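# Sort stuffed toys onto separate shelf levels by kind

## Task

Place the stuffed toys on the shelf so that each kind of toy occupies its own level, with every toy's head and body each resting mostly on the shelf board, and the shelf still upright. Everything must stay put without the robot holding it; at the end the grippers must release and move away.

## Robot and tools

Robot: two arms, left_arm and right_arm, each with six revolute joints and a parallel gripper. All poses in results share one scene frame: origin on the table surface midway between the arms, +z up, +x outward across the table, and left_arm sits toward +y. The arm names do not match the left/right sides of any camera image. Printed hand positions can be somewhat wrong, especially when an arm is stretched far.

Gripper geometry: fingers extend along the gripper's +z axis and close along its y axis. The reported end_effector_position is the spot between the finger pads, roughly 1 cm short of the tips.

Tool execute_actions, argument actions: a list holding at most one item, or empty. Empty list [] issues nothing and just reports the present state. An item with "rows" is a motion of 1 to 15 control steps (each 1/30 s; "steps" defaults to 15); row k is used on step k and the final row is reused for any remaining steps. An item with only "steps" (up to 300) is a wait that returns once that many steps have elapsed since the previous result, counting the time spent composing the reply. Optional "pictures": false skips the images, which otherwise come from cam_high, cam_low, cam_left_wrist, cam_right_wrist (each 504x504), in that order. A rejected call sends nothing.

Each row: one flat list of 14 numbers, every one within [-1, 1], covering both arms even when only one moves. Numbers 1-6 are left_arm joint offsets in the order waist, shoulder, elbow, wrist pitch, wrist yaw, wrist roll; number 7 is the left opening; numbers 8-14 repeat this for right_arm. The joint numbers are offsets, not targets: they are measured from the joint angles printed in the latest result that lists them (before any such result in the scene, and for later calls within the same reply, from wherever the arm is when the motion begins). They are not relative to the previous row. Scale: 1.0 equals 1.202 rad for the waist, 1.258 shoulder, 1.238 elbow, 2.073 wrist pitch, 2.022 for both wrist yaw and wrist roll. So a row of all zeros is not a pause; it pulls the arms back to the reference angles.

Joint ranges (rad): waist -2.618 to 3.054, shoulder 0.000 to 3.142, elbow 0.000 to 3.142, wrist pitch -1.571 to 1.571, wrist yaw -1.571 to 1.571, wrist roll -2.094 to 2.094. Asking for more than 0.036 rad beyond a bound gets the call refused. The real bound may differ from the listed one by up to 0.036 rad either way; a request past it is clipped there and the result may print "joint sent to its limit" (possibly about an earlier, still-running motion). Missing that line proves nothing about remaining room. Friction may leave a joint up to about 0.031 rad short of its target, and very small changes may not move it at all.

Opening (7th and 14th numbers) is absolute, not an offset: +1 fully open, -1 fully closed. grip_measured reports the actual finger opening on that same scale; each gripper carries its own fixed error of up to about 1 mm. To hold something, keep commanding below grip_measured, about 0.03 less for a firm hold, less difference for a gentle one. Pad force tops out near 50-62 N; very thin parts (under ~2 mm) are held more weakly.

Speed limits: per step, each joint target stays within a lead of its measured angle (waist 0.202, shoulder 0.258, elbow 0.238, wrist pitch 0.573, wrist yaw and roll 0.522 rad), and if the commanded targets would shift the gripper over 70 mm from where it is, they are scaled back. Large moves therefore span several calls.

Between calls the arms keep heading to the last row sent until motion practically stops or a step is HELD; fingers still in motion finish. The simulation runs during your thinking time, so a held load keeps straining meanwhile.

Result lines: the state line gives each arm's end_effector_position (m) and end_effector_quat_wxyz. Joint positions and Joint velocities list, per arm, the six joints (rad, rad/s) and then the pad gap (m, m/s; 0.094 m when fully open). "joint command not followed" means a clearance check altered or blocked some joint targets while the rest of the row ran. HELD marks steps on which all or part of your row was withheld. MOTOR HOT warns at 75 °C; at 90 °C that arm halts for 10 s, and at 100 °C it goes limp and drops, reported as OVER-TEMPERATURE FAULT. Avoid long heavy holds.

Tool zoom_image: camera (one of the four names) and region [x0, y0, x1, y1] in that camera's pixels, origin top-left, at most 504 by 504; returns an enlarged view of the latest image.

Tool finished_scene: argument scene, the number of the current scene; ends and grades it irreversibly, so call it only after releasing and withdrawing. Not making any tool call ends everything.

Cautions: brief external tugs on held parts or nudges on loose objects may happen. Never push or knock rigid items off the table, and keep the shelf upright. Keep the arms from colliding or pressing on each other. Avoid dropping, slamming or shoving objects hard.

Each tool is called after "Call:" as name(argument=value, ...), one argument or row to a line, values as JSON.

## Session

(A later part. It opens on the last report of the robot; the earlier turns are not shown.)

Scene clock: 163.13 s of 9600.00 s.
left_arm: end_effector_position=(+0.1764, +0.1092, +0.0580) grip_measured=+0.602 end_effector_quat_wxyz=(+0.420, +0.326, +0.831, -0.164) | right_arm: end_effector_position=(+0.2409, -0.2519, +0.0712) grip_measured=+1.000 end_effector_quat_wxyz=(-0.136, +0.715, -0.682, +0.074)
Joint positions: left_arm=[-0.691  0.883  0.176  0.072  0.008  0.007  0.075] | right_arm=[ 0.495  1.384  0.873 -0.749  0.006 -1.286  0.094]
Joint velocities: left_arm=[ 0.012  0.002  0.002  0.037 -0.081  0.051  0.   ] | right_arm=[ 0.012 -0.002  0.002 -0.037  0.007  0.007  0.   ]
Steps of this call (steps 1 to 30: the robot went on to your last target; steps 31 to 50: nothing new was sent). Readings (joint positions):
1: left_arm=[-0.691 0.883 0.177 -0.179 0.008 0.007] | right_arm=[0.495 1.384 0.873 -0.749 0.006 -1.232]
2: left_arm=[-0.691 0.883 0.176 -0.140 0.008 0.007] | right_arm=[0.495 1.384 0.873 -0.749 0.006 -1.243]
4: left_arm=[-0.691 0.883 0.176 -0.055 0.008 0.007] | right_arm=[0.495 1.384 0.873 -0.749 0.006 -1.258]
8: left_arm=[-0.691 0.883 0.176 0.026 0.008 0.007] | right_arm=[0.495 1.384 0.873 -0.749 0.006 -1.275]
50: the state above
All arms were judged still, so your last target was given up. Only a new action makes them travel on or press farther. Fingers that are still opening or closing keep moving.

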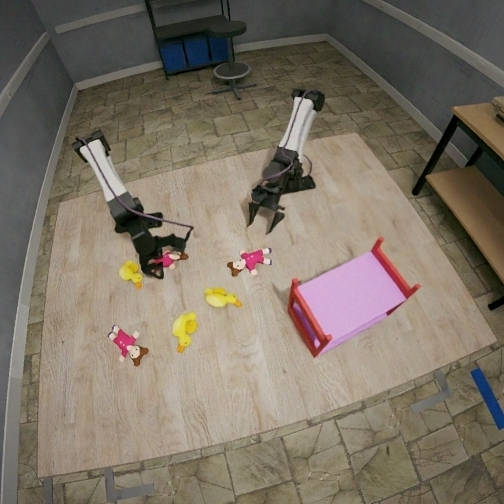

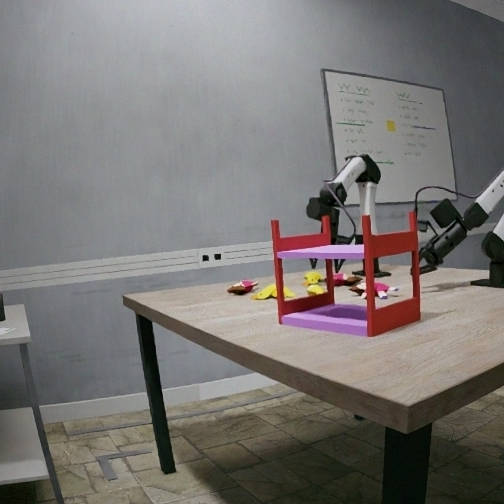

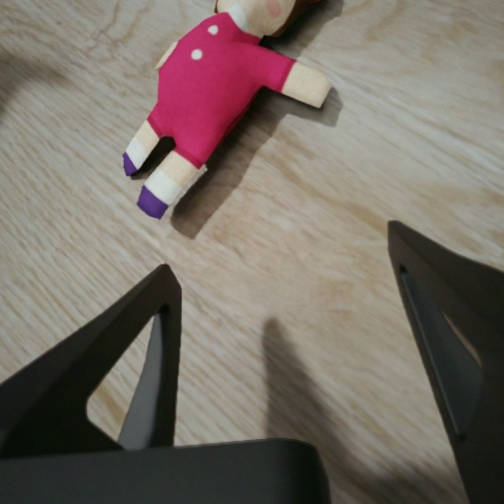

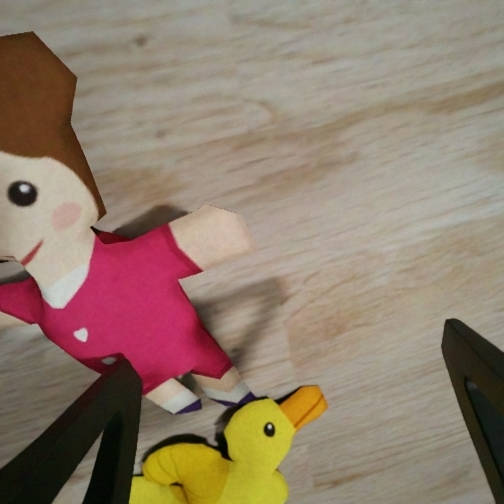

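Call:
execute_actions(
  actions=[
    {"rows":[[0.03,0.1,0.04,0.05,0,0,0.6,0.03,-0.04,-0.03,0,0,-0.1,1],[0.05,0.2,0.08,0.1,0,0,0.6,0.06,-0.06,-0.06,0.01,0,-0.2,1],[0.05,0.3,0.13,0.15,0,0,0.6,0.095,-0.06,-0.08,0.02,0,-0.25,1],[0.05,0.4,0.18,0.19,0,0,0.6,0.095,-0.06,-0.08,0.02,0,-0.25,1],[0.05,0.5,0.22,0.22,0,0,0.6,0.095,-0.06,-0.08,0.02,0,-0.25,1],[0.05,0.58,0.25,0.24,0,0,0.6,0.095,-0.06,-0.08,0.02,0,-0.25,1]],"steps":15},
  ],
  pictures=false,
)

Call:
execute_actions(
  actions=[
    {"steps":20},
  ],
)

Scene clock: 177.83 s of 9600.00 s.
left_arm: end_effector_position=(+0.2745, +0.0476, +0.0373) grip_measured=+0.602 end_effector_quat_wxyz=(+0.428, +0.303, +0.837, -0.155) | right_arm: end_effector_position=(+0.2147, -0.2300, +0.0632) grip_measured=+1.000 end_effector_quat_wxyz=(-0.123, +0.879, -0.449, +0.099)
Joint positions: left_arm=[-0.638  1.616  0.486  0.504  0.009  0.007  0.075] | right_arm=[ 0.602  1.322  0.79  -0.722  0.006 -1.757  0.094]
Joint velocities: left_arm=[ 0.002 -0.002 -0.017  0.403 -0.037 -0.022 -0.   ] | right_arm=[-0.002  0.002 -0.012 -0.037 -0.11  -0.11   0.   ]
Steps of this call (steps 1 to 90: nothing new was sent; then 11.20 s passed at rest; steps 91 to 105: all 15 steps of this action). Readings (joint positions):
91: left_arm=[-0.687 0.899 0.179 0.081 0.010 0.007] | right_arm=[0.497 1.381 0.870 -0.747 0.007 -1.311]
92: left_arm=[-0.673 0.954 0.194 0.107 0.011 0.007] | right_arm=[0.509 1.369 0.859 -0.740 0.008 -1.371]
94: left_arm=[-0.648 1.128 0.265 0.180 0.010 0.007] | right_arm=[0.561 1.335 0.822 -0.727 0.009 -1.514]
98: left_arm=[-0.640 1.442 0.439 0.382 0.009 0.007] | right_arm=[0.602 1.322 0.791 -0.727 0.006 -1.673]
105: the state above

Scene clock: 178.50 s of 9600.00 s.
left_arm: end_effector_position=(+0.2787, +0.0442, +0.0450) grip_measured=+0.602 end_effector_quat_wxyz=(+0.444, +0.300, +0.829, -0.161) | right_arm: end_effector_position=(+0.2150, -0.2298, +0.0633) grip_measured=+1.000 end_effector_quat_wxyz=(-0.122, +0.884, -0.439, +0.101)
Joint positions: left_arm=[-0.638  1.616  0.486  0.542  0.009  0.007  0.075] | right_arm=[ 0.602  1.322  0.79  -0.721  0.006 -1.779  0.094]
Joint velocities: left_arm=[-0.027  0.002 -0.007 -0.007  0.037  0.051 -0.002] | right_arm=[ 0.007 -0.002 -0.007  0.066 -0.066  0.037  0.   ]
Steps of this call (steps 1 to 20: the robot went on to your last target). Readings (joint positions):
1: left_arm=[-0.638 1.616 0.486 0.513 0.009 0.007] | right_arm=[0.602 1.322 0.790 -0.722 0.006 -1.762]
2: left_arm=[-0.638 1.616 0.486 0.520 0.009 0.007] | right_arm=[0.602 1.322 0.790 -0.722 0.006 -1.765]
4: left_arm=[-0.638 1.616 0.486 0.529 0.009 0.007] | right_arm=[0.602 1.322 0.790 -0.722 0.006 -1.771]
8: left_arm=[-0.638 1.616 0.486 0.538 0.009 0.007] | right_arm=[0.602 1.322 0.790 -0.721 0.006 -1.776]
20: the state above

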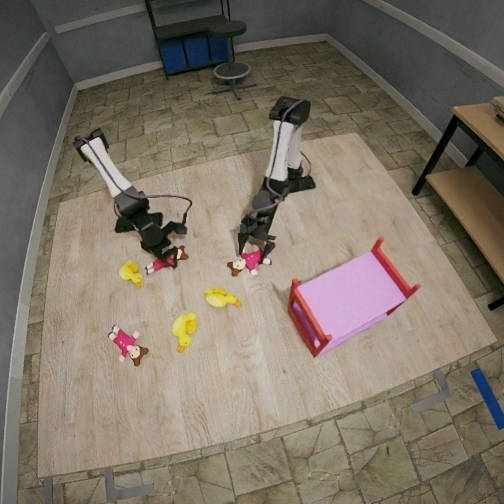

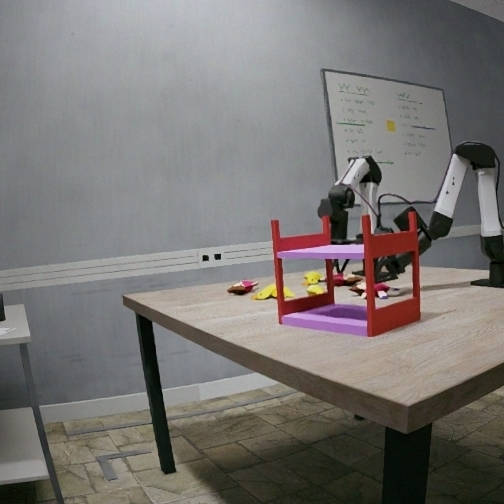

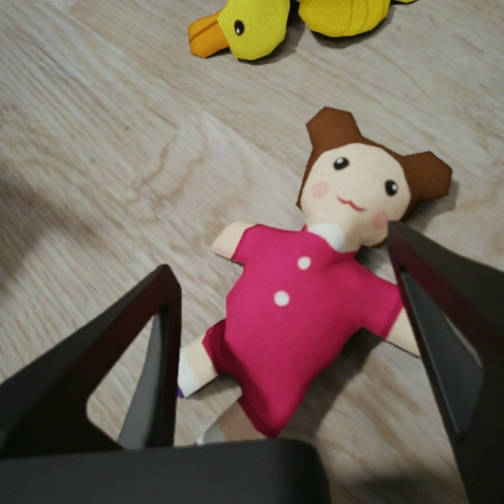

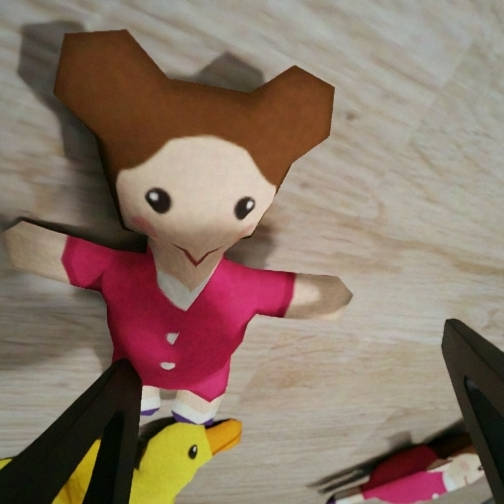

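Call:
execute_actions(
  actions=[
    {"rows":[[0,0,0,0,0,0.1,0.6,0,-0.02,-0.04,0,0,0,1],[0,0.02,0,0,0,0.2,0.6,0,-0.04,-0.08,0.01,0,0,1],[0,0.04,0,0,0,0.2,0.6,0,-0.05,-0.12,0.02,0,0,1],[0,0.06,0,0,0,0.2,0.6,0,-0.05,-0.12,0.02,0,0,1],[0,0.075,0,0,0,0.2,0.6,0,-0.05,-0.12,0.02,0,0,1],[0,0.075,0,0,0,0.2,0.6,0,-0.05,-0.12,0.02,0,0,1],[0,0.075,0,0,0,0.2,0.2,0,-0.05,-0.12,0.02,0,0,1]],"steps":15},
  ],
  pictures=false,
)

Call:
execute_actions(
  actions=[
    {"steps":10},
  ],
)

Scene clock: 191.57 s of 9600.00 s.
left_arm: end_effector_position=(+0.2736, +0.0465, +0.0160) grip_measured=+0.202 end_effector_quat_wxyz=(+0.433, +0.460, +0.771, -0.073) | right_arm: end_effector_position=(+0.1833, -0.2448, +0.0335) grip_measured=+1.000 end_effector_quat_wxyz=(-0.097, +0.888, -0.441, +0.081)
Joint positions: left_arm=[-0.639  1.699  0.486  0.552  0.017  0.383  0.056] | right_arm=[ 0.602  1.275  0.651 -0.694  0.006 -1.779  0.094]
Joint velocities: left_arm=[-0.017 -0.002  0.002 -0.022  0.022  0.022  0.001] | right_arm=[-0.012  0.002  0.007 -0.022 -0.066 -0.007  0.   ]
Steps of this call (steps 1 to 15: the robot went on to your last target; steps 16 to 90: nothing new was sent; then 9.57 s passed at rest; steps 91 to 105: all 15 steps of this action). Readings (joint positions):
91: left_arm=[-0.638 1.616 0.486 0.543 0.009 0.033] | right_arm=[0.602 1.320 0.786 -0.719 0.006 -1.779]
92: left_arm=[-0.638 1.618 0.486 0.543 0.009 0.095] | right_arm=[0.602 1.314 0.772 -0.709 0.006 -1.779]
94: left_arm=[-0.638 1.637 0.486 0.545 0.009 0.208] | right_arm=[0.602 1.285 0.712 -0.689 0.006 -1.779]
98: left_arm=[-0.638 1.699 0.486 0.547 0.015 0.322] | right_arm=[0.602 1.275 0.651 -0.699 0.006 -1.779]
105: the state above

Scene clock: 191.90 s of 9600.00 s.
left_arm: end_effector_position=(+0.2736, +0.0462, +0.0163) grip_measured=+0.202 end_effector_quat_wxyz=(+0.435, +0.465, +0.768, -0.071) | right_arm: end_effector_position=(+0.1835, -0.2447, +0.0335) grip_measured=+1.000 end_effector_quat_wxyz=(-0.097, +0.888, -0.441, +0.081)
Joint positions: left_arm=[-0.639  1.699  0.486  0.554  0.018  0.397  0.056] | right_arm=[ 0.602  1.275  0.651 -0.693  0.006 -1.779  0.094]
Joint velocities: left_arm=[ 0.007  0.002  0.002 -0.022  0.022 -0.037  0.   ] | right_arm=[-0.002  0.002  0.002  0.095  0.007  0.037  0.   ]
Steps of this call (steps 1 to 10: the robot went on to your last target). Readings (joint positions):
1: left_arm=[-0.639 1.699 0.486 0.553 0.017 0.386] | right_arm=[0.602 1.275 0.651 -0.694 0.006 -1.779]
2: left_arm=[-0.639 1.699 0.486 0.553 0.017 0.389] | right_arm=[0.602 1.275 0.651 -0.694 0.006 -1.779]
4: left_arm=[-0.639 1.699 0.486 0.553 0.017 0.393] | right_arm=[0.602 1.275 0.651 -0.693 0.006 -1.779]
8: left_arm=[-0.639 1.699 0.486 0.554 0.018 0.396] | right_arm=[0.602 1.275 0.651 -0.693 0.006 -1.779]
10: the state above

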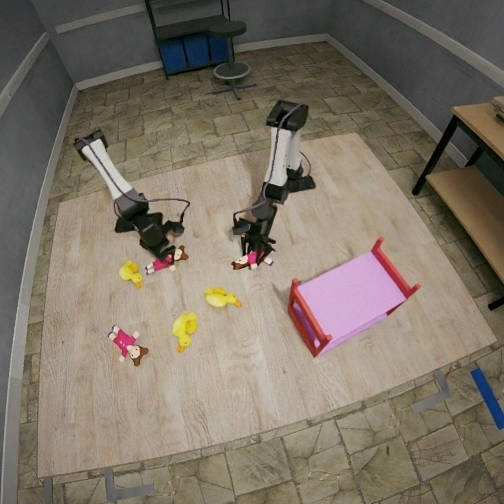

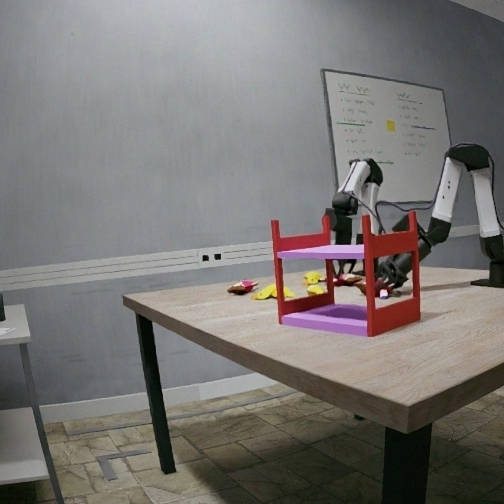

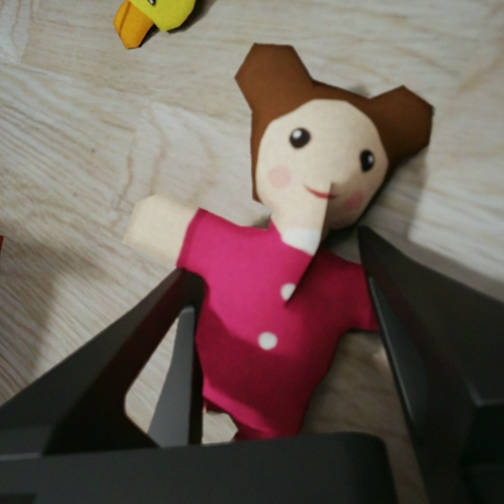

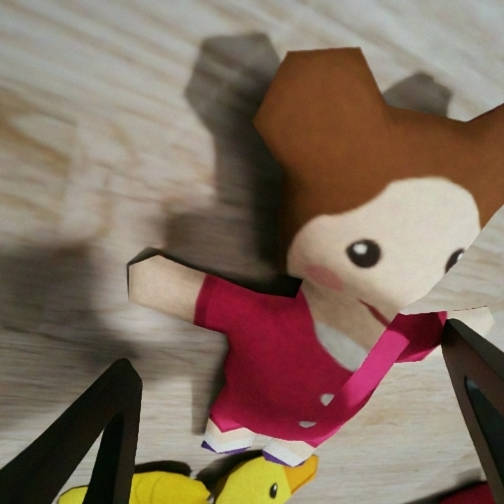

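Call:
execute_actions(
  actions=[
    {"rows":[[0,0,0,0,0,0,0.2,0,0.025,0,0,0,0,0.5],[0,0,0,0,0,0,-0.1,0,0.03,0,0,0,0,0.5],[0,0,0,0,0,0,-0.1,0,0.03,0,0,0,0,0.4],[0,0,0,0,0,0,-0.5,0,0.03,0,0,0,0,0.1],[0,0,0,0,0,0,-0.5,0,0.03,0,0,0,0,0.1],[0,0,0,0,0,0,-1,0,0.03,0,0,0,0,-0.4],[0,0,0,0,0,0,-1,0,0.03,0,0,0,0,-0.4],[0,0,0,0,0,0,-1,0,0.03,0,0,0,0,-1]],"steps":15},
  ],
  pictures=false,
)

Call:
execute_actions(
  actions=[
    {"steps":15},
  ],
  pictures=false,
)

Call:
execute_actions(
  actions=[
    {"rows":[[0,-0.03,0,0,0,0,-1,0,-0.03,0,0,0,0,-1],[0,-0.07,0,0,0,0,-1,0,-0.06,0,0,0,0,-1],[0,-0.11,-0.02,0,0,-0.05,-1,0,-0.1,0,0,0,0,-1],[0,-0.15,-0.04,0,0,-0.1,-1,0,-0.13,0.02,0,0,0,-1],[0,-0.2,-0.07,0,0,-0.15,-1,0,-0.15,0.04,0,0,0,-1],[0,-0.25,-0.1,-0.01,0,-0.19,-1,0,-0.15,0.04,0,0,0,-1]],"steps":15},
  ],
)

Scene clock: 207.43 s of 9600.00 s.
left_arm: end_effector_position=(+0.2736, +0.0459, +0.0165) grip_measured=-0.937 end_effector_quat_wxyz=(+0.435, +0.466, +0.767, -0.071) | right_arm: end_effector_position=(+0.1819, -0.2454, +0.0283) grip_measured=-0.952 end_effector_quat_wxyz=(-0.088, +0.890, -0.442, +0.074)
Joint positions: left_arm=[-0.639  1.699  0.486  0.555  0.019  0.399  0.003] | right_arm=[ 0.602  1.299  0.651 -0.692  0.006 -1.779  0.002]
Joint velocities: left_arm=[-0.012 -0.002 -0.002 -0.037  0.007 -0.066 -0.   ] | right_arm=[-0.002  0.012  0.017  0.022 -0.037 -0.037 -0.001]
Steps of this call (steps 1 to 30: the robot went on to your last target; steps 31 to 90: nothing new was sent; then 12.03 s passed at rest; steps 91 to 105: all 15 steps of this action). Readings (joint positions):
91: left_arm=[-0.639 1.699 0.486 0.555 0.019 0.399] | right_arm=[0.602 1.276 0.651 -0.693 0.006 -1.779]
92: left_arm=[-0.639 1.699 0.486 0.555 0.019 0.399] | right_arm=[0.602 1.281 0.651 -0.693 0.006 -1.779]
94: left_arm=[-0.639 1.699 0.486 0.555 0.019 0.399] | right_arm=[0.602 1.293 0.651 -0.692 0.006 -1.779]
98: left_arm=[-0.639 1.699 0.486 0.555 0.019 0.399] | right_arm=[0.602 1.299 0.651 -0.691 0.006 -1.779]
105: the state above

Scene clock: 207.93 s of 9600.00 s.
left_arm: end_effector_position=(+0.2736, +0.0459, +0.0165) grip_measured=-0.937 end_effector_quat_wxyz=(+0.435, +0.466, +0.767, -0.071) | right_arm: end_effector_position=(+0.1819, -0.2454, +0.0283) grip_measured=-0.952 end_effector_quat_wxyz=(-0.088, +0.890, -0.442, +0.074)
Joint positions: left_arm=[-0.639  1.699  0.486  0.555  0.019  0.399  0.003] | right_arm=[ 0.602  1.299  0.651 -0.692  0.006 -1.779  0.002]
Joint velocities: left_arm=[-0.002 -0.012 -0.012  0.007  0.007  0.007 -0.001] | right_arm=[-0.002  0.002 -0.017  0.081 -0.037  0.051 -0.001]
Steps of this call (steps 1 to 15: the robot went on to your last target). Readings (joint positions):
1: left_arm=[-0.639 1.699 0.486 0.555 0.019 0.399] | right_arm=[0.602 1.299 0.651 -0.692 0.006 -1.779]
2: left_arm=[-0.639 1.699 0.486 0.555 0.019 0.399] | right_arm=[0.602 1.299 0.651 -0.692 0.006 -1.779]
4: left_arm=[-0.639 1.699 0.486 0.555 0.019 0.399] | right_arm=[0.602 1.299 0.651 -0.692 0.006 -1.779]
8: left_arm=[-0.639 1.699 0.486 0.555 0.019 0.399] | right_arm=[0.602 1.299 0.651 -0.692 0.006 -1.779]
15: the state above
All arms were judged still, so your last target was given up. Only a new action makes them travel on or press farther. Fingers that are still opening or closing keep moving.

Scene clock: 208.43 s of 9600.00 s.
left_arm: end_effector_position=(+0.2573, +0.0592, +0.0808) grip_measured=-0.938 end_effector_quat_wxyz=(+0.487, +0.313, +0.798, -0.168) | right_arm: end_effector_position=(+0.2011, -0.2364, +0.0814) grip_measured=-0.952 end_effector_quat_wxyz=(-0.172, +0.873, -0.434, +0.140)
Joint positions: left_arm=[-0.639  1.39   0.372  0.53   0.019  0.052  0.003] | right_arm=[ 0.602  1.114  0.685 -0.693  0.006 -1.779  0.002]
Joint velocities: left_arm=[-0.002 -0.002 -0.046 -0.081  0.007 -0.198 -0.   ] | right_arm=[-0.007 -0.032 -0.017  0.051  0.051 -0.066  0.   ]
Steps of this call (steps 1 to 15: all 15 steps of this action). Readings (joint positions):
1: left_arm=[-0.639 1.697 0.486 0.555 0.019 0.399] | right_arm=[0.602 1.297 0.651 -0.692 0.006 -1.779]
2: left_arm=[-0.639 1.687 0.486 0.549 0.019 0.399] | right_arm=[0.602 1.288 0.651 -0.692 0.006 -1.779]
4: left_arm=[-0.639 1.625 0.472 0.538 0.019 0.356] | right_arm=[0.602 1.236 0.651 -0.695 0.006 -1.779]
8: left_arm=[-0.639 1.417 0.393 0.538 0.019 0.171] | right_arm=[0.602 1.123 0.677 -0.696 0.006 -1.779]
15: the state above

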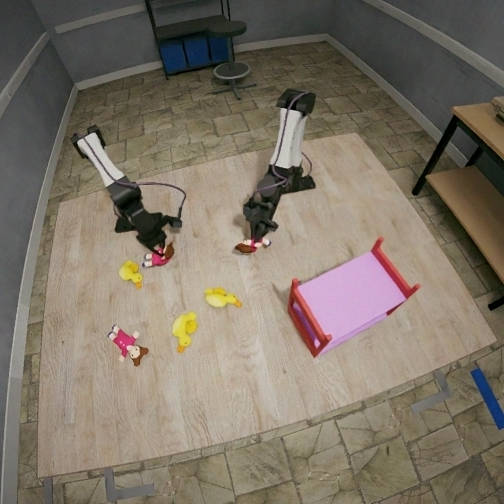

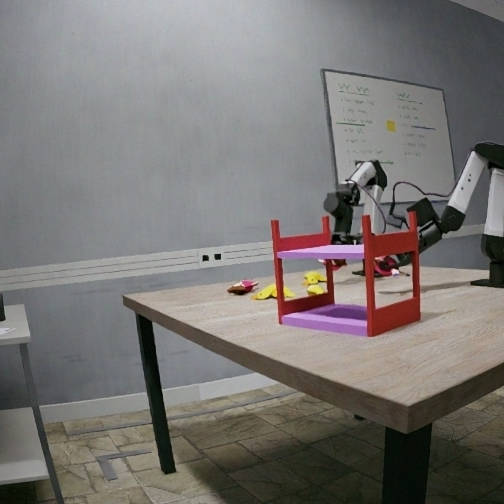

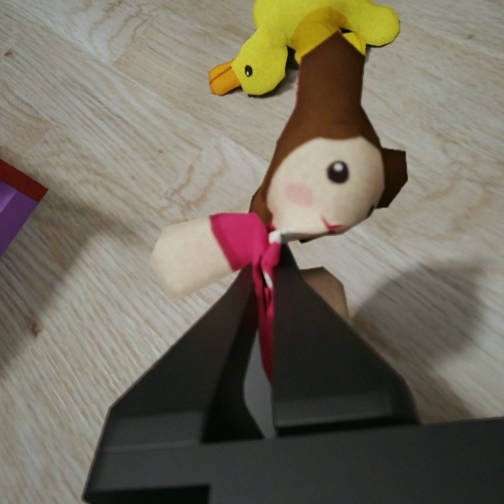

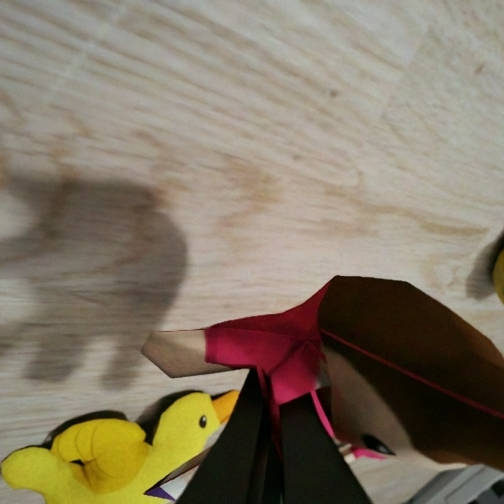

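Call:
execute_actions(
  actions=[
    {"rows":[[0,-0.1,-0.05,-0.06,0,0,-1,0,0,0,0,0,0,-1],[0,-0.2,-0.1,-0.12,0,0,-1,0,0,0,0,0,0,-1],[0,-0.32,-0.15,-0.17,0,0,-1,0,0,0,0,0,0,-1],[0,-0.44,-0.2,-0.2,0,0,-1,0,0,0,0,0,0,-1],[0,-0.5,-0.23,-0.2,0,0,-1,0,0,0,0,0,0,-1]],"steps":15},
  ],
  pictures=false,
)

Call:
execute_actions(
  actions=[
    {"rows":[[0.08,0,0,0,0,0,-1,0,0,0,0,0,0,-1],[0.18,0,0,0,0,0,-1,0,0,0,0,0,0,-1],[0.28,0,0,0,0,0,-1,0,0,0,0,0,0,-1],[0.38,0,0,0,0,0,-1,0,0,0,0,0,0,-1],[0.48,0,0,0,0,0,-1,0,0,0,0,0,0,-1],[0.58,0,0,0,0,0,-1,0,0,0,0,0,0,-1],[0.66,0,0,0,0,0,-1,0,0,0,0,0,0,-1]],"steps":15},
  ],
  pictures=false,
)

Call:
execute_actions(
  actions=[
    {"steps":15},
  ],
)

Scene clock: 227.20 s of 9600.00 s.
left_arm: end_effector_position=(+0.1774, +0.1244, +0.0567) grip_measured=-0.938 end_effector_quat_wxyz=(+0.455, +0.317, +0.817, -0.159) | right_arm: end_effector_position=(+0.2011, -0.2364, +0.0814) grip_measured=-0.952 end_effector_quat_wxyz=(-0.172, +0.873, -0.434, +0.140)
Joint positions: left_arm=[-0.639  0.776  0.084  0.128  0.019  0.045  0.003] | right_arm=[ 0.602  1.114  0.685 -0.693  0.006 -1.779  0.002]
Joint velocities: left_arm=[-0.007 -0.007  0.022 -0.139  0.051  0.007 -0.001] | right_arm=[-0.007 -0.007 -0.012  0.007  0.007 -0.066  0.   ]
Steps of this call (steps 1 to 30: the robot went on to your last target; steps 31 to 100: nothing new was sent; then 14.93 s passed at rest; steps 101 to 115: all 15 steps of this action). Readings (joint positions):
101: left_arm=[-0.639 1.376 0.367 0.513 0.019 0.024] | right_arm=[0.602 1.114 0.685 -0.693 0.006 -1.779]
102: left_arm=[-0.639 1.326 0.345 0.475 0.019 0.028] | right_arm=[0.602 1.114 0.685 -0.693 0.006 -1.779]
104: left_arm=[-0.639 1.158 0.259 0.386 0.019 0.034] | right_arm=[0.602 1.114 0.685 -0.693 0.006 -1.779]
108: left_arm=[-0.639 0.836 0.098 0.213 0.019 0.041] | right_arm=[0.602 1.114 0.685 -0.693 0.006 -1.779]
115: the state above

Scene clock: 227.70 s of 9600.00 s.
left_arm: end_effector_position=(+0.2375, +0.3209, +0.0557) grip_measured=-0.937 end_effector_quat_wxyz=(+0.479, -0.022, +0.877, +0.032) | right_arm: end_effector_position=(+0.2011, -0.2364, +0.0814) grip_measured=-0.952 end_effector_quat_wxyz=(-0.172, +0.873, -0.434, +0.140)
Joint positions: left_arm=[0.148 0.776 0.084 0.123 0.009 0.047 0.003] | right_arm=[ 0.602  1.114  0.685 -0.693  0.006 -1.779  0.002]
Joint velocities: left_arm=[ 0.027 -0.007 -0.002  0.022  0.007  0.037  0.001] | right_arm=[ 0.007 -0.007  0.002 -0.051  0.037  0.007 -0.   ]
Steps of this call (steps 1 to 15: all 15 steps of this action). Readings (joint positions):
1: left_arm=[-0.625 0.776 0.084 0.124 0.026 0.046] | right_arm=[0.602 1.114 0.685 -0.693 0.006 -1.779]
2: left_arm=[-0.577 0.776 0.084 0.123 0.035 0.047] | right_arm=[0.602 1.114 0.685 -0.693 0.006 -1.779]
4: left_arm=[-0.431 0.776 0.084 0.123 0.032 0.047] | right_arm=[0.602 1.114 0.685 -0.693 0.006 -1.779]
8: left_arm=[-0.138 0.776 0.084 0.123 0.025 0.047] | right_arm=[0.602 1.114 0.685 -0.693 0.006 -1.779]
15: the state above

Scene clock: 228.20 s of 9600.00 s.
left_arm: end_effector_position=(+0.2374, +0.3204, +0.0554) grip_measured=-0.937 end_effector_quat_wxyz=(+0.478, -0.022, +0.877, +0.031) | right_arm: end_effector_position=(+0.2011, -0.2364, +0.0814) grip_measured=-0.952 end_effector_quat_wxyz=(-0.172, +0.873, -0.434, +0.140)
Joint positions: left_arm=[0.148 0.776 0.084 0.121 0.012 0.047 0.003] | right_arm=[ 0.602  1.114  0.685 -0.693  0.006 -1.779  0.002]
Joint velocities: left_arm=[-0.002  0.017 -0.007 -0.007 -0.007  0.007 -0.   ] | right_arm=[-0.002  0.017 -0.002 -0.022  0.022 -0.007  0.001]
Steps of this call (steps 1 to 15: the robot went on to your last target). Readings (joint positions):
1: left_arm=[0.148 0.776 0.084 0.122 0.010 0.047] | right_arm=[0.602 1.114 0.685 -0.693 0.006 -1.779]
2: left_arm=[0.148 0.776 0.084 0.122 0.010 0.047] | right_arm=[0.602 1.114 0.685 -0.693 0.006 -1.779]
4: left_arm=[0.148 0.776 0.084 0.122 0.011 0.047] | right_arm=[0.602 1.114 0.685 -0.693 0.006 -1.779]
8: left_arm=[0.148 0.776 0.084 0.122 0.012 0.047] | right_arm=[0.602 1.114 0.685 -0.693 0.006 -1.779]
15: the state above
All arms were judged still, so your last target was given up. Only a new action makes them travel on or press farther. Fingers that are still opening or closing keep moving.

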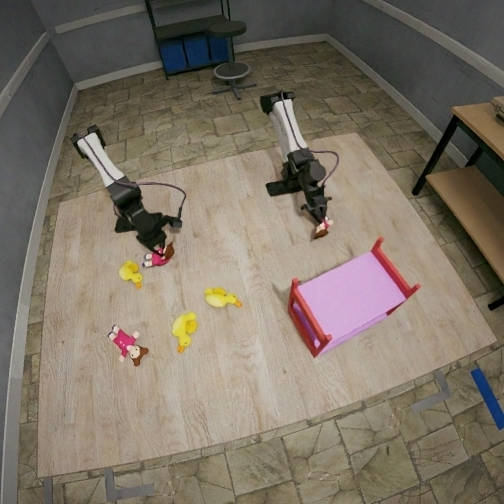

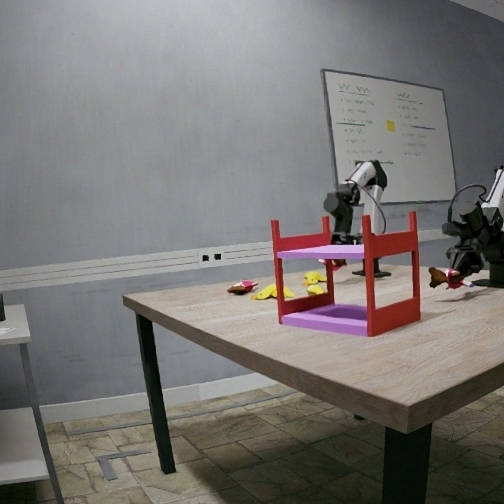

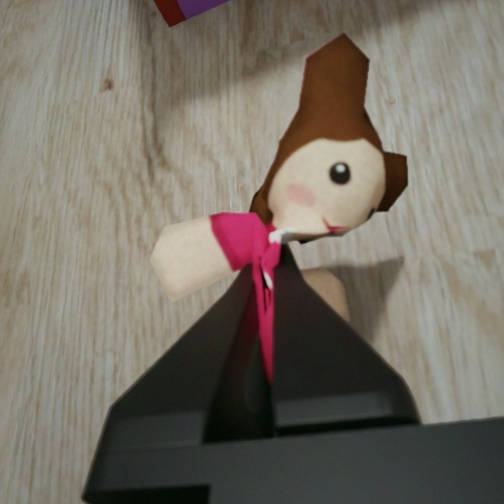

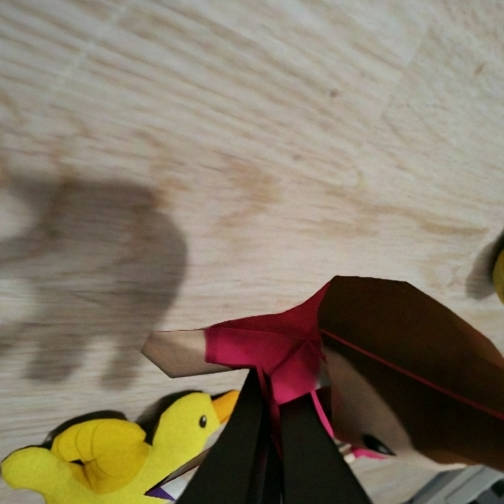

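Call:
execute_actions(
  actions=[
    {"rows":[[-0.04,0.06,0.05,0.04,0,0,-1,0,0,0,0,0,0,-1],[-0.08,0.14,0.1,0.08,0,0,-1,0,0,0,0,0,0,-1],[-0.09,0.23,0.16,0.11,0,0,-1,0,0,0,0,0,0,-1],[-0.09,0.32,0.23,0.14,0,0,-1,0,0,0,0,0,0,-1],[-0.09,0.42,0.29,0.16,0,0,-1,0,0,0,0,0,0,-1],[-0.09,0.51,0.35,0.17,0,0,-1,0,0,0,0,0,0,-1],[-0.09,0.6,0.41,0.18,0,0,-1,0,0,0,0,0,0,-1],[-0.09,0.68,0.47,0.18,0,0,-1,0,0,0,0,0,0,-1]],"steps":15},
  ],
  pictures=false,
)

Call:
execute_actions(
  actions=[
    {"steps":25},
  ],
)

Scene clock: 238.60 s of 9600.00 s.
left_arm: end_effector_position=(+0.4114, +0.2944, +0.0894) grip_measured=-0.937 end_effector_quat_wxyz=(+0.504, +0.022, +0.863, +0.008) | right_arm: end_effector_position=(+0.2011, -0.2364, +0.0814) grip_measured=-0.952 end_effector_quat_wxyz=(-0.172, +0.873, -0.434, +0.140)
Joint positions: left_arm=[0.047 1.627 0.665 0.448 0.01  0.047 0.003] | right_arm=[ 0.602  1.114  0.685 -0.693  0.006 -1.779  0.002]
Joint velocities: left_arm=[-0.017  0.398 -0.056 -0.081  0.007 -0.051 -0.   ] | right_arm=[ 0.012 -0.017  0.007 -0.022  0.095  0.081 -0.002]
Steps of this call (steps 1 to 100: nothing new was sent; then 6.57 s passed at rest; steps 101 to 115: all 15 steps of this action). Readings (joint positions):
101: left_arm=[0.142 0.785 0.087 0.125 0.010 0.047] | right_arm=[0.602 1.114 0.685 -0.693 0.006 -1.779]
102: left_arm=[0.121 0.822 0.104 0.136 0.006 0.047] | right_arm=[0.602 1.114 0.685 -0.693 0.006 -1.779]
104: left_arm=[0.072 0.968 0.186 0.175 0.009 0.047] | right_arm=[0.602 1.114 0.685 -0.693 0.006 -1.779]
108: left_arm=[0.054 1.226 0.393 0.282 0.010 0.047] | right_arm=[0.602 1.114 0.685 -0.693 0.006 -1.779]
115: the state above

Scene clock: 239.43 s of 9600.00 s.
left_arm: end_effector_position=(+0.4116, +0.2944, +0.0855) grip_measured=-0.937 end_effector_quat_wxyz=(+0.502, +0.022, +0.864, +0.008) | right_arm: end_effector_position=(+0.2011, -0.2364, +0.0814) grip_measured=-0.952 end_effector_quat_wxyz=(-0.172, +0.873, -0.434, +0.140)
Joint positions: left_arm=[0.047 1.639 0.663 0.458 0.01  0.047 0.003] | right_arm=[ 0.602  1.114  0.685 -0.693  0.006 -1.779  0.002]
Joint velocities: left_arm=[-0.017  0.012 -0.007  0.051 -0.037  0.051  0.   ] | right_arm=[-0.012  0.022 -0.007 -0.037 -0.037  0.051  0.   ]
Steps of this call (steps 1 to 25: the robot went on to your last target). Readings (joint positions):
1: left_arm=[0.047 1.636 0.663 0.447 0.010 0.047] | right_arm=[0.602 1.114 0.685 -0.693 0.006 -1.779]
2: left_arm=[0.047 1.639 0.663 0.447 0.010 0.047] | right_arm=[0.602 1.114 0.685 -0.693 0.006 -1.779]
4: left_arm=[0.047 1.639 0.663 0.452 0.010 0.047] | right_arm=[0.602 1.114 0.685 -0.693 0.006 -1.779]
8: left_arm=[0.047 1.639 0.663 0.456 0.010 0.047] | right_arm=[0.602 1.114 0.685 -0.693 0.006 -1.779]
25: the state above

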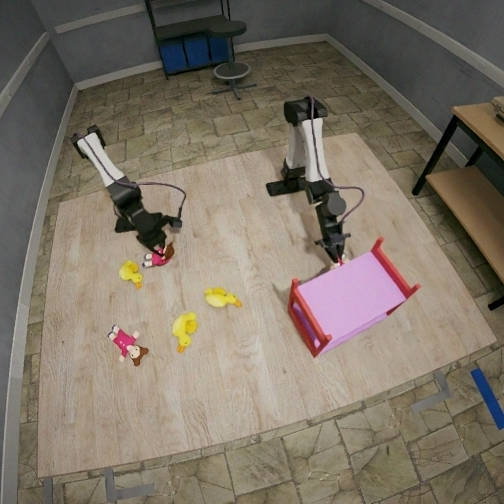

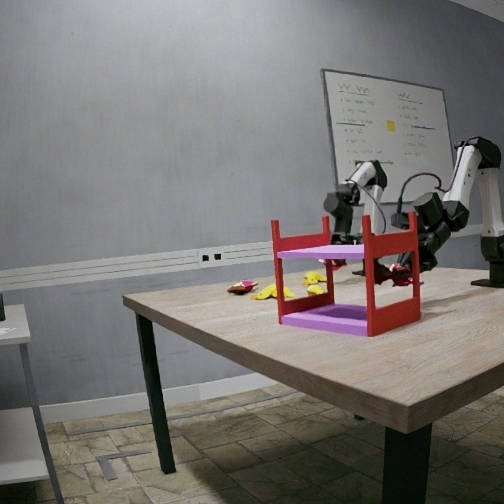

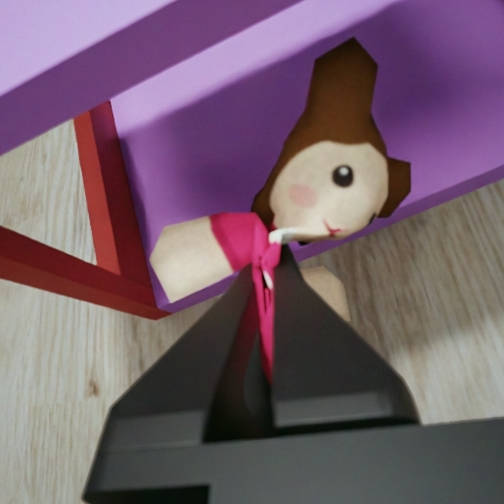

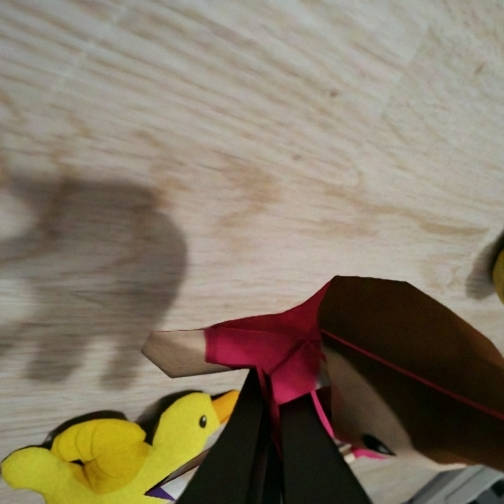

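Call:
execute_actions(
  actions=[
    {"rows":[[0,0.14,0.13,-0.005,0,0,-1,0,0,0,0,0,0,-1]],"steps":15},
  ],
)

Scene clock: 270.17 s of 9600.00 s.
left_arm: end_effector_position=(+0.4440, +0.2944, +0.0579) grip_measured=-0.937 end_effector_quat_wxyz=(+0.475, +0.022, +0.880, +0.007) | right_arm: end_effector_position=(+0.2011, -0.2364, +0.0814) grip_measured=-0.952 end_effector_quat_wxyz=(-0.172, +0.873, -0.434, +0.140)
Joint positions: left_arm=[0.047 1.82  0.804 0.436 0.01  0.047 0.003] | right_arm=[ 0.602  1.114  0.685 -0.693  0.006 -1.779  0.002]
Joint velocities: left_arm=[ 0.002  0.002  0.007  0.022 -0.022 -0.066  0.   ] | right_arm=[ 0.002 -0.007  0.012 -0.007 -0.081  0.037 -0.   ]
Steps of this call (steps 1 to 15: the robot went on to your last target; steps 16 to 90: nothing new was sent; then 27.23 s passed at rest; steps 91 to 105: all 15 steps of this action). Readings (joint positions):
91: left_arm=[0.047 1.659 0.681 0.451 0.010 0.047] | right_arm=[0.602 1.114 0.685 -0.693 0.006 -1.779]
92: left_arm=[0.047 1.708 0.726 0.449 0.010 0.047] | right_arm=[0.602 1.114 0.685 -0.693 0.006 -1.779]
94: left_arm=[0.047 1.791 0.795 0.449 0.010 0.047] | right_arm=[0.602 1.114 0.685 -0.693 0.006 -1.779]
98: left_arm=[0.047 1.820 0.804 0.436 0.010 0.047] | right_arm=[0.602 1.114 0.685 -0.693 0.006 -1.779]
105: the state above

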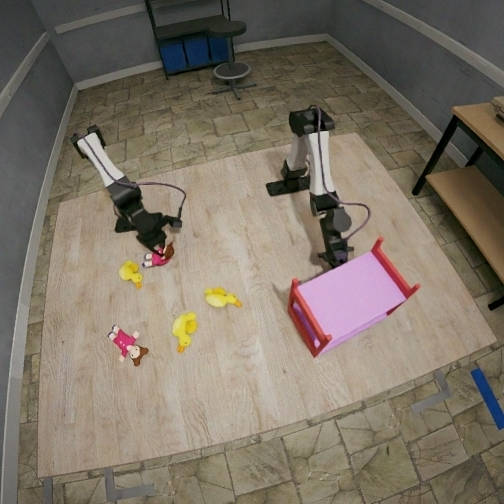

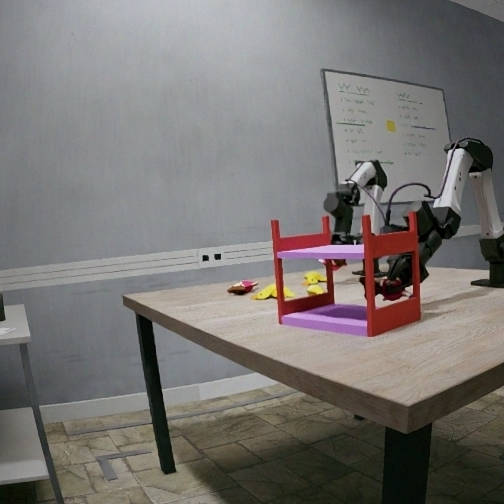

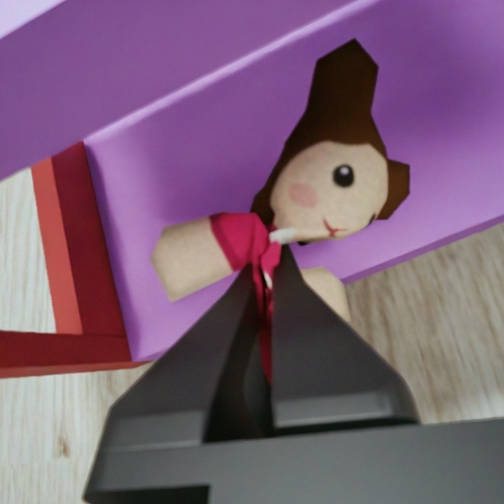

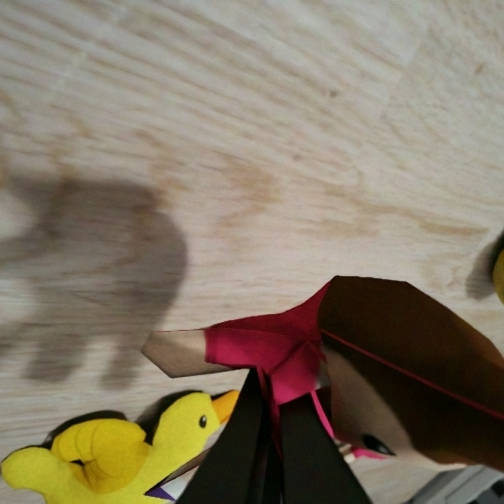

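Call:
execute_actions(
  actions=[
    {"rows":[[0,0.03,0.1,0,0,0,-1,0,0,0,0,0,0,-1],[0,0.1,0.17,-0.01,0,0,-1,0,0,0,0,0,0,-1]],"steps":15},
  ],
)

Scene clock: 274.33 s of 9600.00 s.
left_arm: end_effector_position=(+0.4921, +0.2945, +0.0699) grip_measured=-0.937 end_effector_quat_wxyz=(+0.494, +0.022, +0.869, +0.007) | right_arm: end_effector_position=(+0.2011, -0.2364, +0.0814) grip_measured=-0.952 end_effector_quat_wxyz=(-0.172, +0.873, -0.434, +0.140)
Joint positions: left_arm=[0.047 1.942 0.997 0.407 0.01  0.047 0.003] | right_arm=[ 0.602  1.114  0.685 -0.693  0.006 -1.779  0.002]
Joint velocities: left_arm=[-0.002 -0.007 -0.012 -0.022  0.037 -0.095 -0.001] | right_arm=[-0.002 -0.002 -0.012 -0.007  0.007  0.007  0.001]
Steps of this call (steps 1 to 15: the robot went on to your last target; steps 16 to 110: nothing new was sent; steps 111 to 125: all 15 steps of this action). Readings (joint positions):
111: left_arm=[0.047 1.824 0.816 0.427 0.010 0.047] | right_arm=[0.602 1.114 0.685 -0.693 0.006 -1.779]
112: left_arm=[0.047 1.849 0.855 0.410 0.010 0.047] | right_arm=[0.602 1.114 0.685 -0.693 0.006 -1.779]
114: left_arm=[0.047 1.918 0.956 0.407 0.010 0.047] | right_arm=[0.602 1.114 0.685 -0.693 0.006 -1.779]
118: left_arm=[0.047 1.942 0.997 0.409 0.010 0.047] | right_arm=[0.602 1.114 0.685 -0.693 0.006 -1.779]
125: the state above

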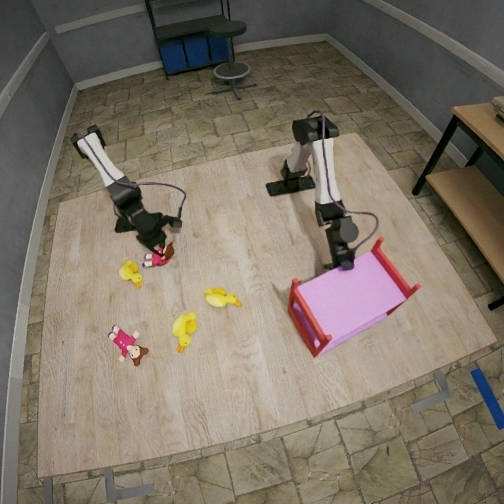

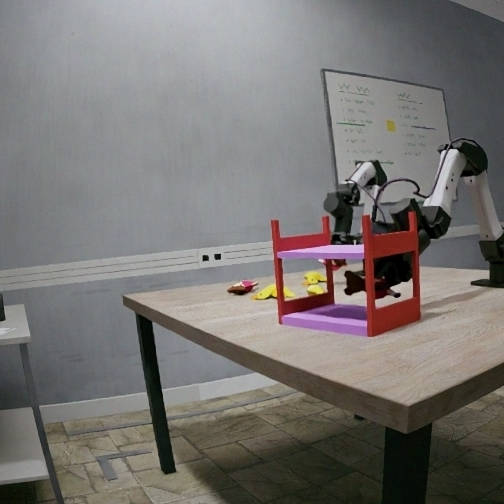

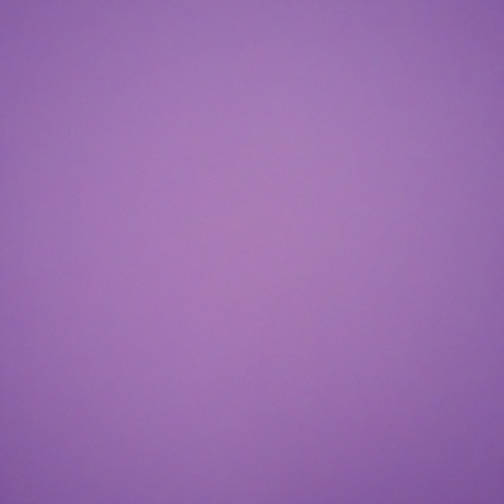

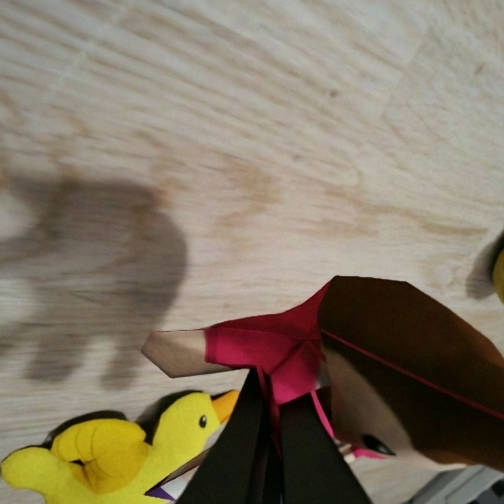

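Call:
execute_actions(
  actions=[
    {"rows":[[0,0,0,0,0,0,0.2,0.2,0.2,0.25,0,0,1,-1],[0,0,0,0,0,0,0.2,0.43,0.4,0.5,0,0,1,-1],[0,0,0,0,0,0,0.2,0.43,0.4,0.5,0,0,1,-1],[0,0,0,0,0,0,0.2,0.43,0.4,0.5,0,0,1,-1],[0,0,0,0,0,0,0.2,0.43,0.4,0.5,0,0,1,-1],[0,0,0,0,0,0,0.2,0.43,0.4,0.5,0,0,1,-1],[0,-0.1,-0.1,0.01,0,0,0.2,0.43,0.4,0.5,0,0,1,-1],[0,-0.1,-0.1,0.01,0,0,0.2,0.43,0.4,0.5,0,0,1,-1],[0,-0.22,-0.22,0.02,0,0,0.2,0.43,0.62,0.66,0,0,1,-1]],"steps":15},
  ],
)

Call:
execute_actions(
  actions=[
    {"rows":[[0,-0.3,-0.3,0,0,0,0.2,0,0.05,0.05,0,0.5,-1]],"steps":15},
  ],
)

Scene clock: 286.83 s of 9600.00 s.
left_arm: end_effector_position=(+0.4275, +0.2944, +0.0933) grip_measured=+0.198 end_effector_quat_wxyz=(+0.505, +0.022, +0.863, +0.008) | right_arm: end_effector_position=(+0.2356, +0.0380, +0.0983) grip_measured=-0.952 end_effector_quat_wxyz=(-0.234, +0.667, -0.706, -0.045)
Joint positions: left_arm=[0.047 1.673 0.734 0.427 0.01  0.047 0.056] | right_arm=[ 1.124  1.904  1.477 -0.663  0.007 -0.554  0.002]
Joint velocities: left_arm=[ 0.002 -0.017  0.002  0.081  0.022 -0.007  0.   ] | right_arm=[ 0.002  0.222  0.002 -0.022 -0.037  2.791 -0.   ]
Steps of this call (steps 1 to 15: the robot went on to your last target; steps 16 to 110: nothing new was sent; then 8.33 s passed at rest; steps 111 to 125: all 15 steps of this action). Readings (joint positions):
111: left_arm=[0.047 1.942 0.997 0.406 0.010 0.047] | right_arm=[0.626 1.139 0.711 -0.717 0.017 -1.718]
112: left_arm=[0.047 1.942 0.997 0.406 0.010 0.047] | right_arm=[0.680 1.203 0.768 -0.742 0.020 -1.636]
114: left_arm=[0.047 1.942 0.997 0.405 0.010 0.047] | right_arm=[0.788 1.347 0.893 -0.732 0.019 -1.485]
118: left_arm=[0.047 1.900 0.944 0.412 0.010 0.047] | right_arm=[0.982 1.572 1.122 -0.709 0.018 -1.198]
125: the state above

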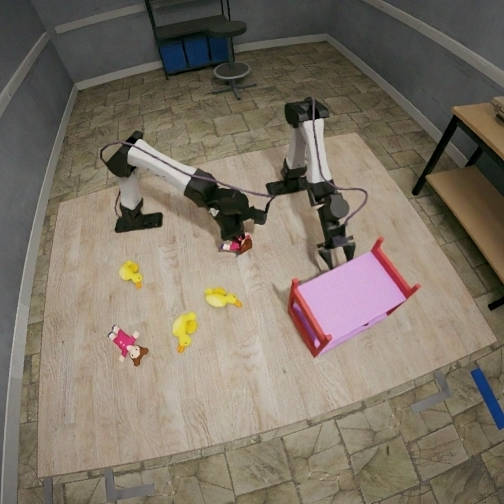

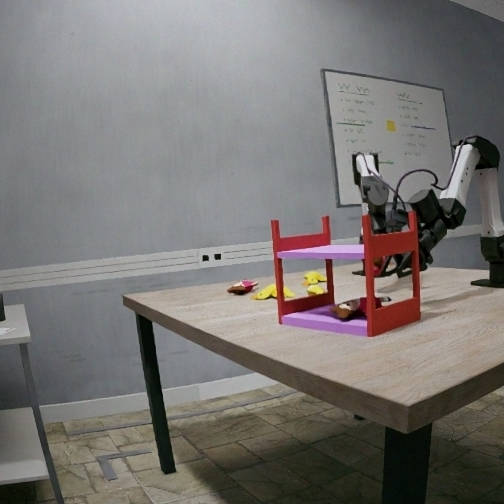

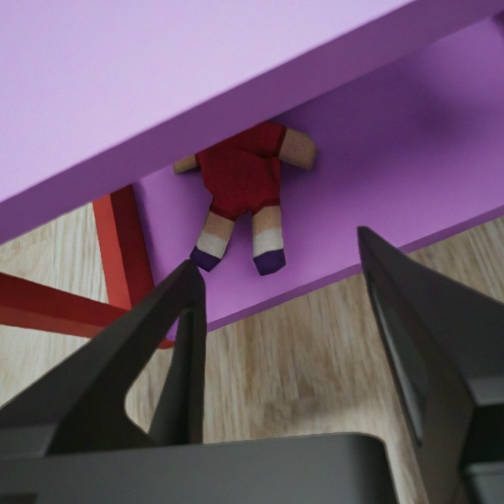

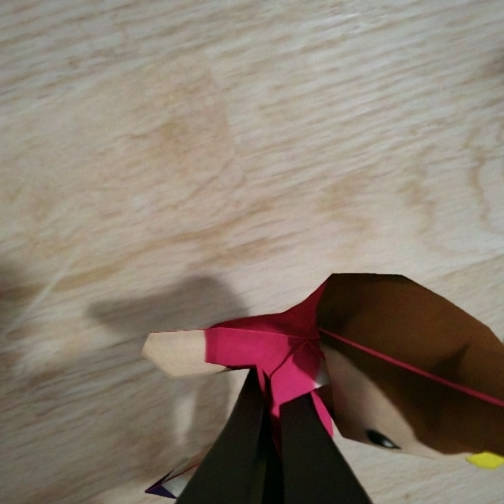

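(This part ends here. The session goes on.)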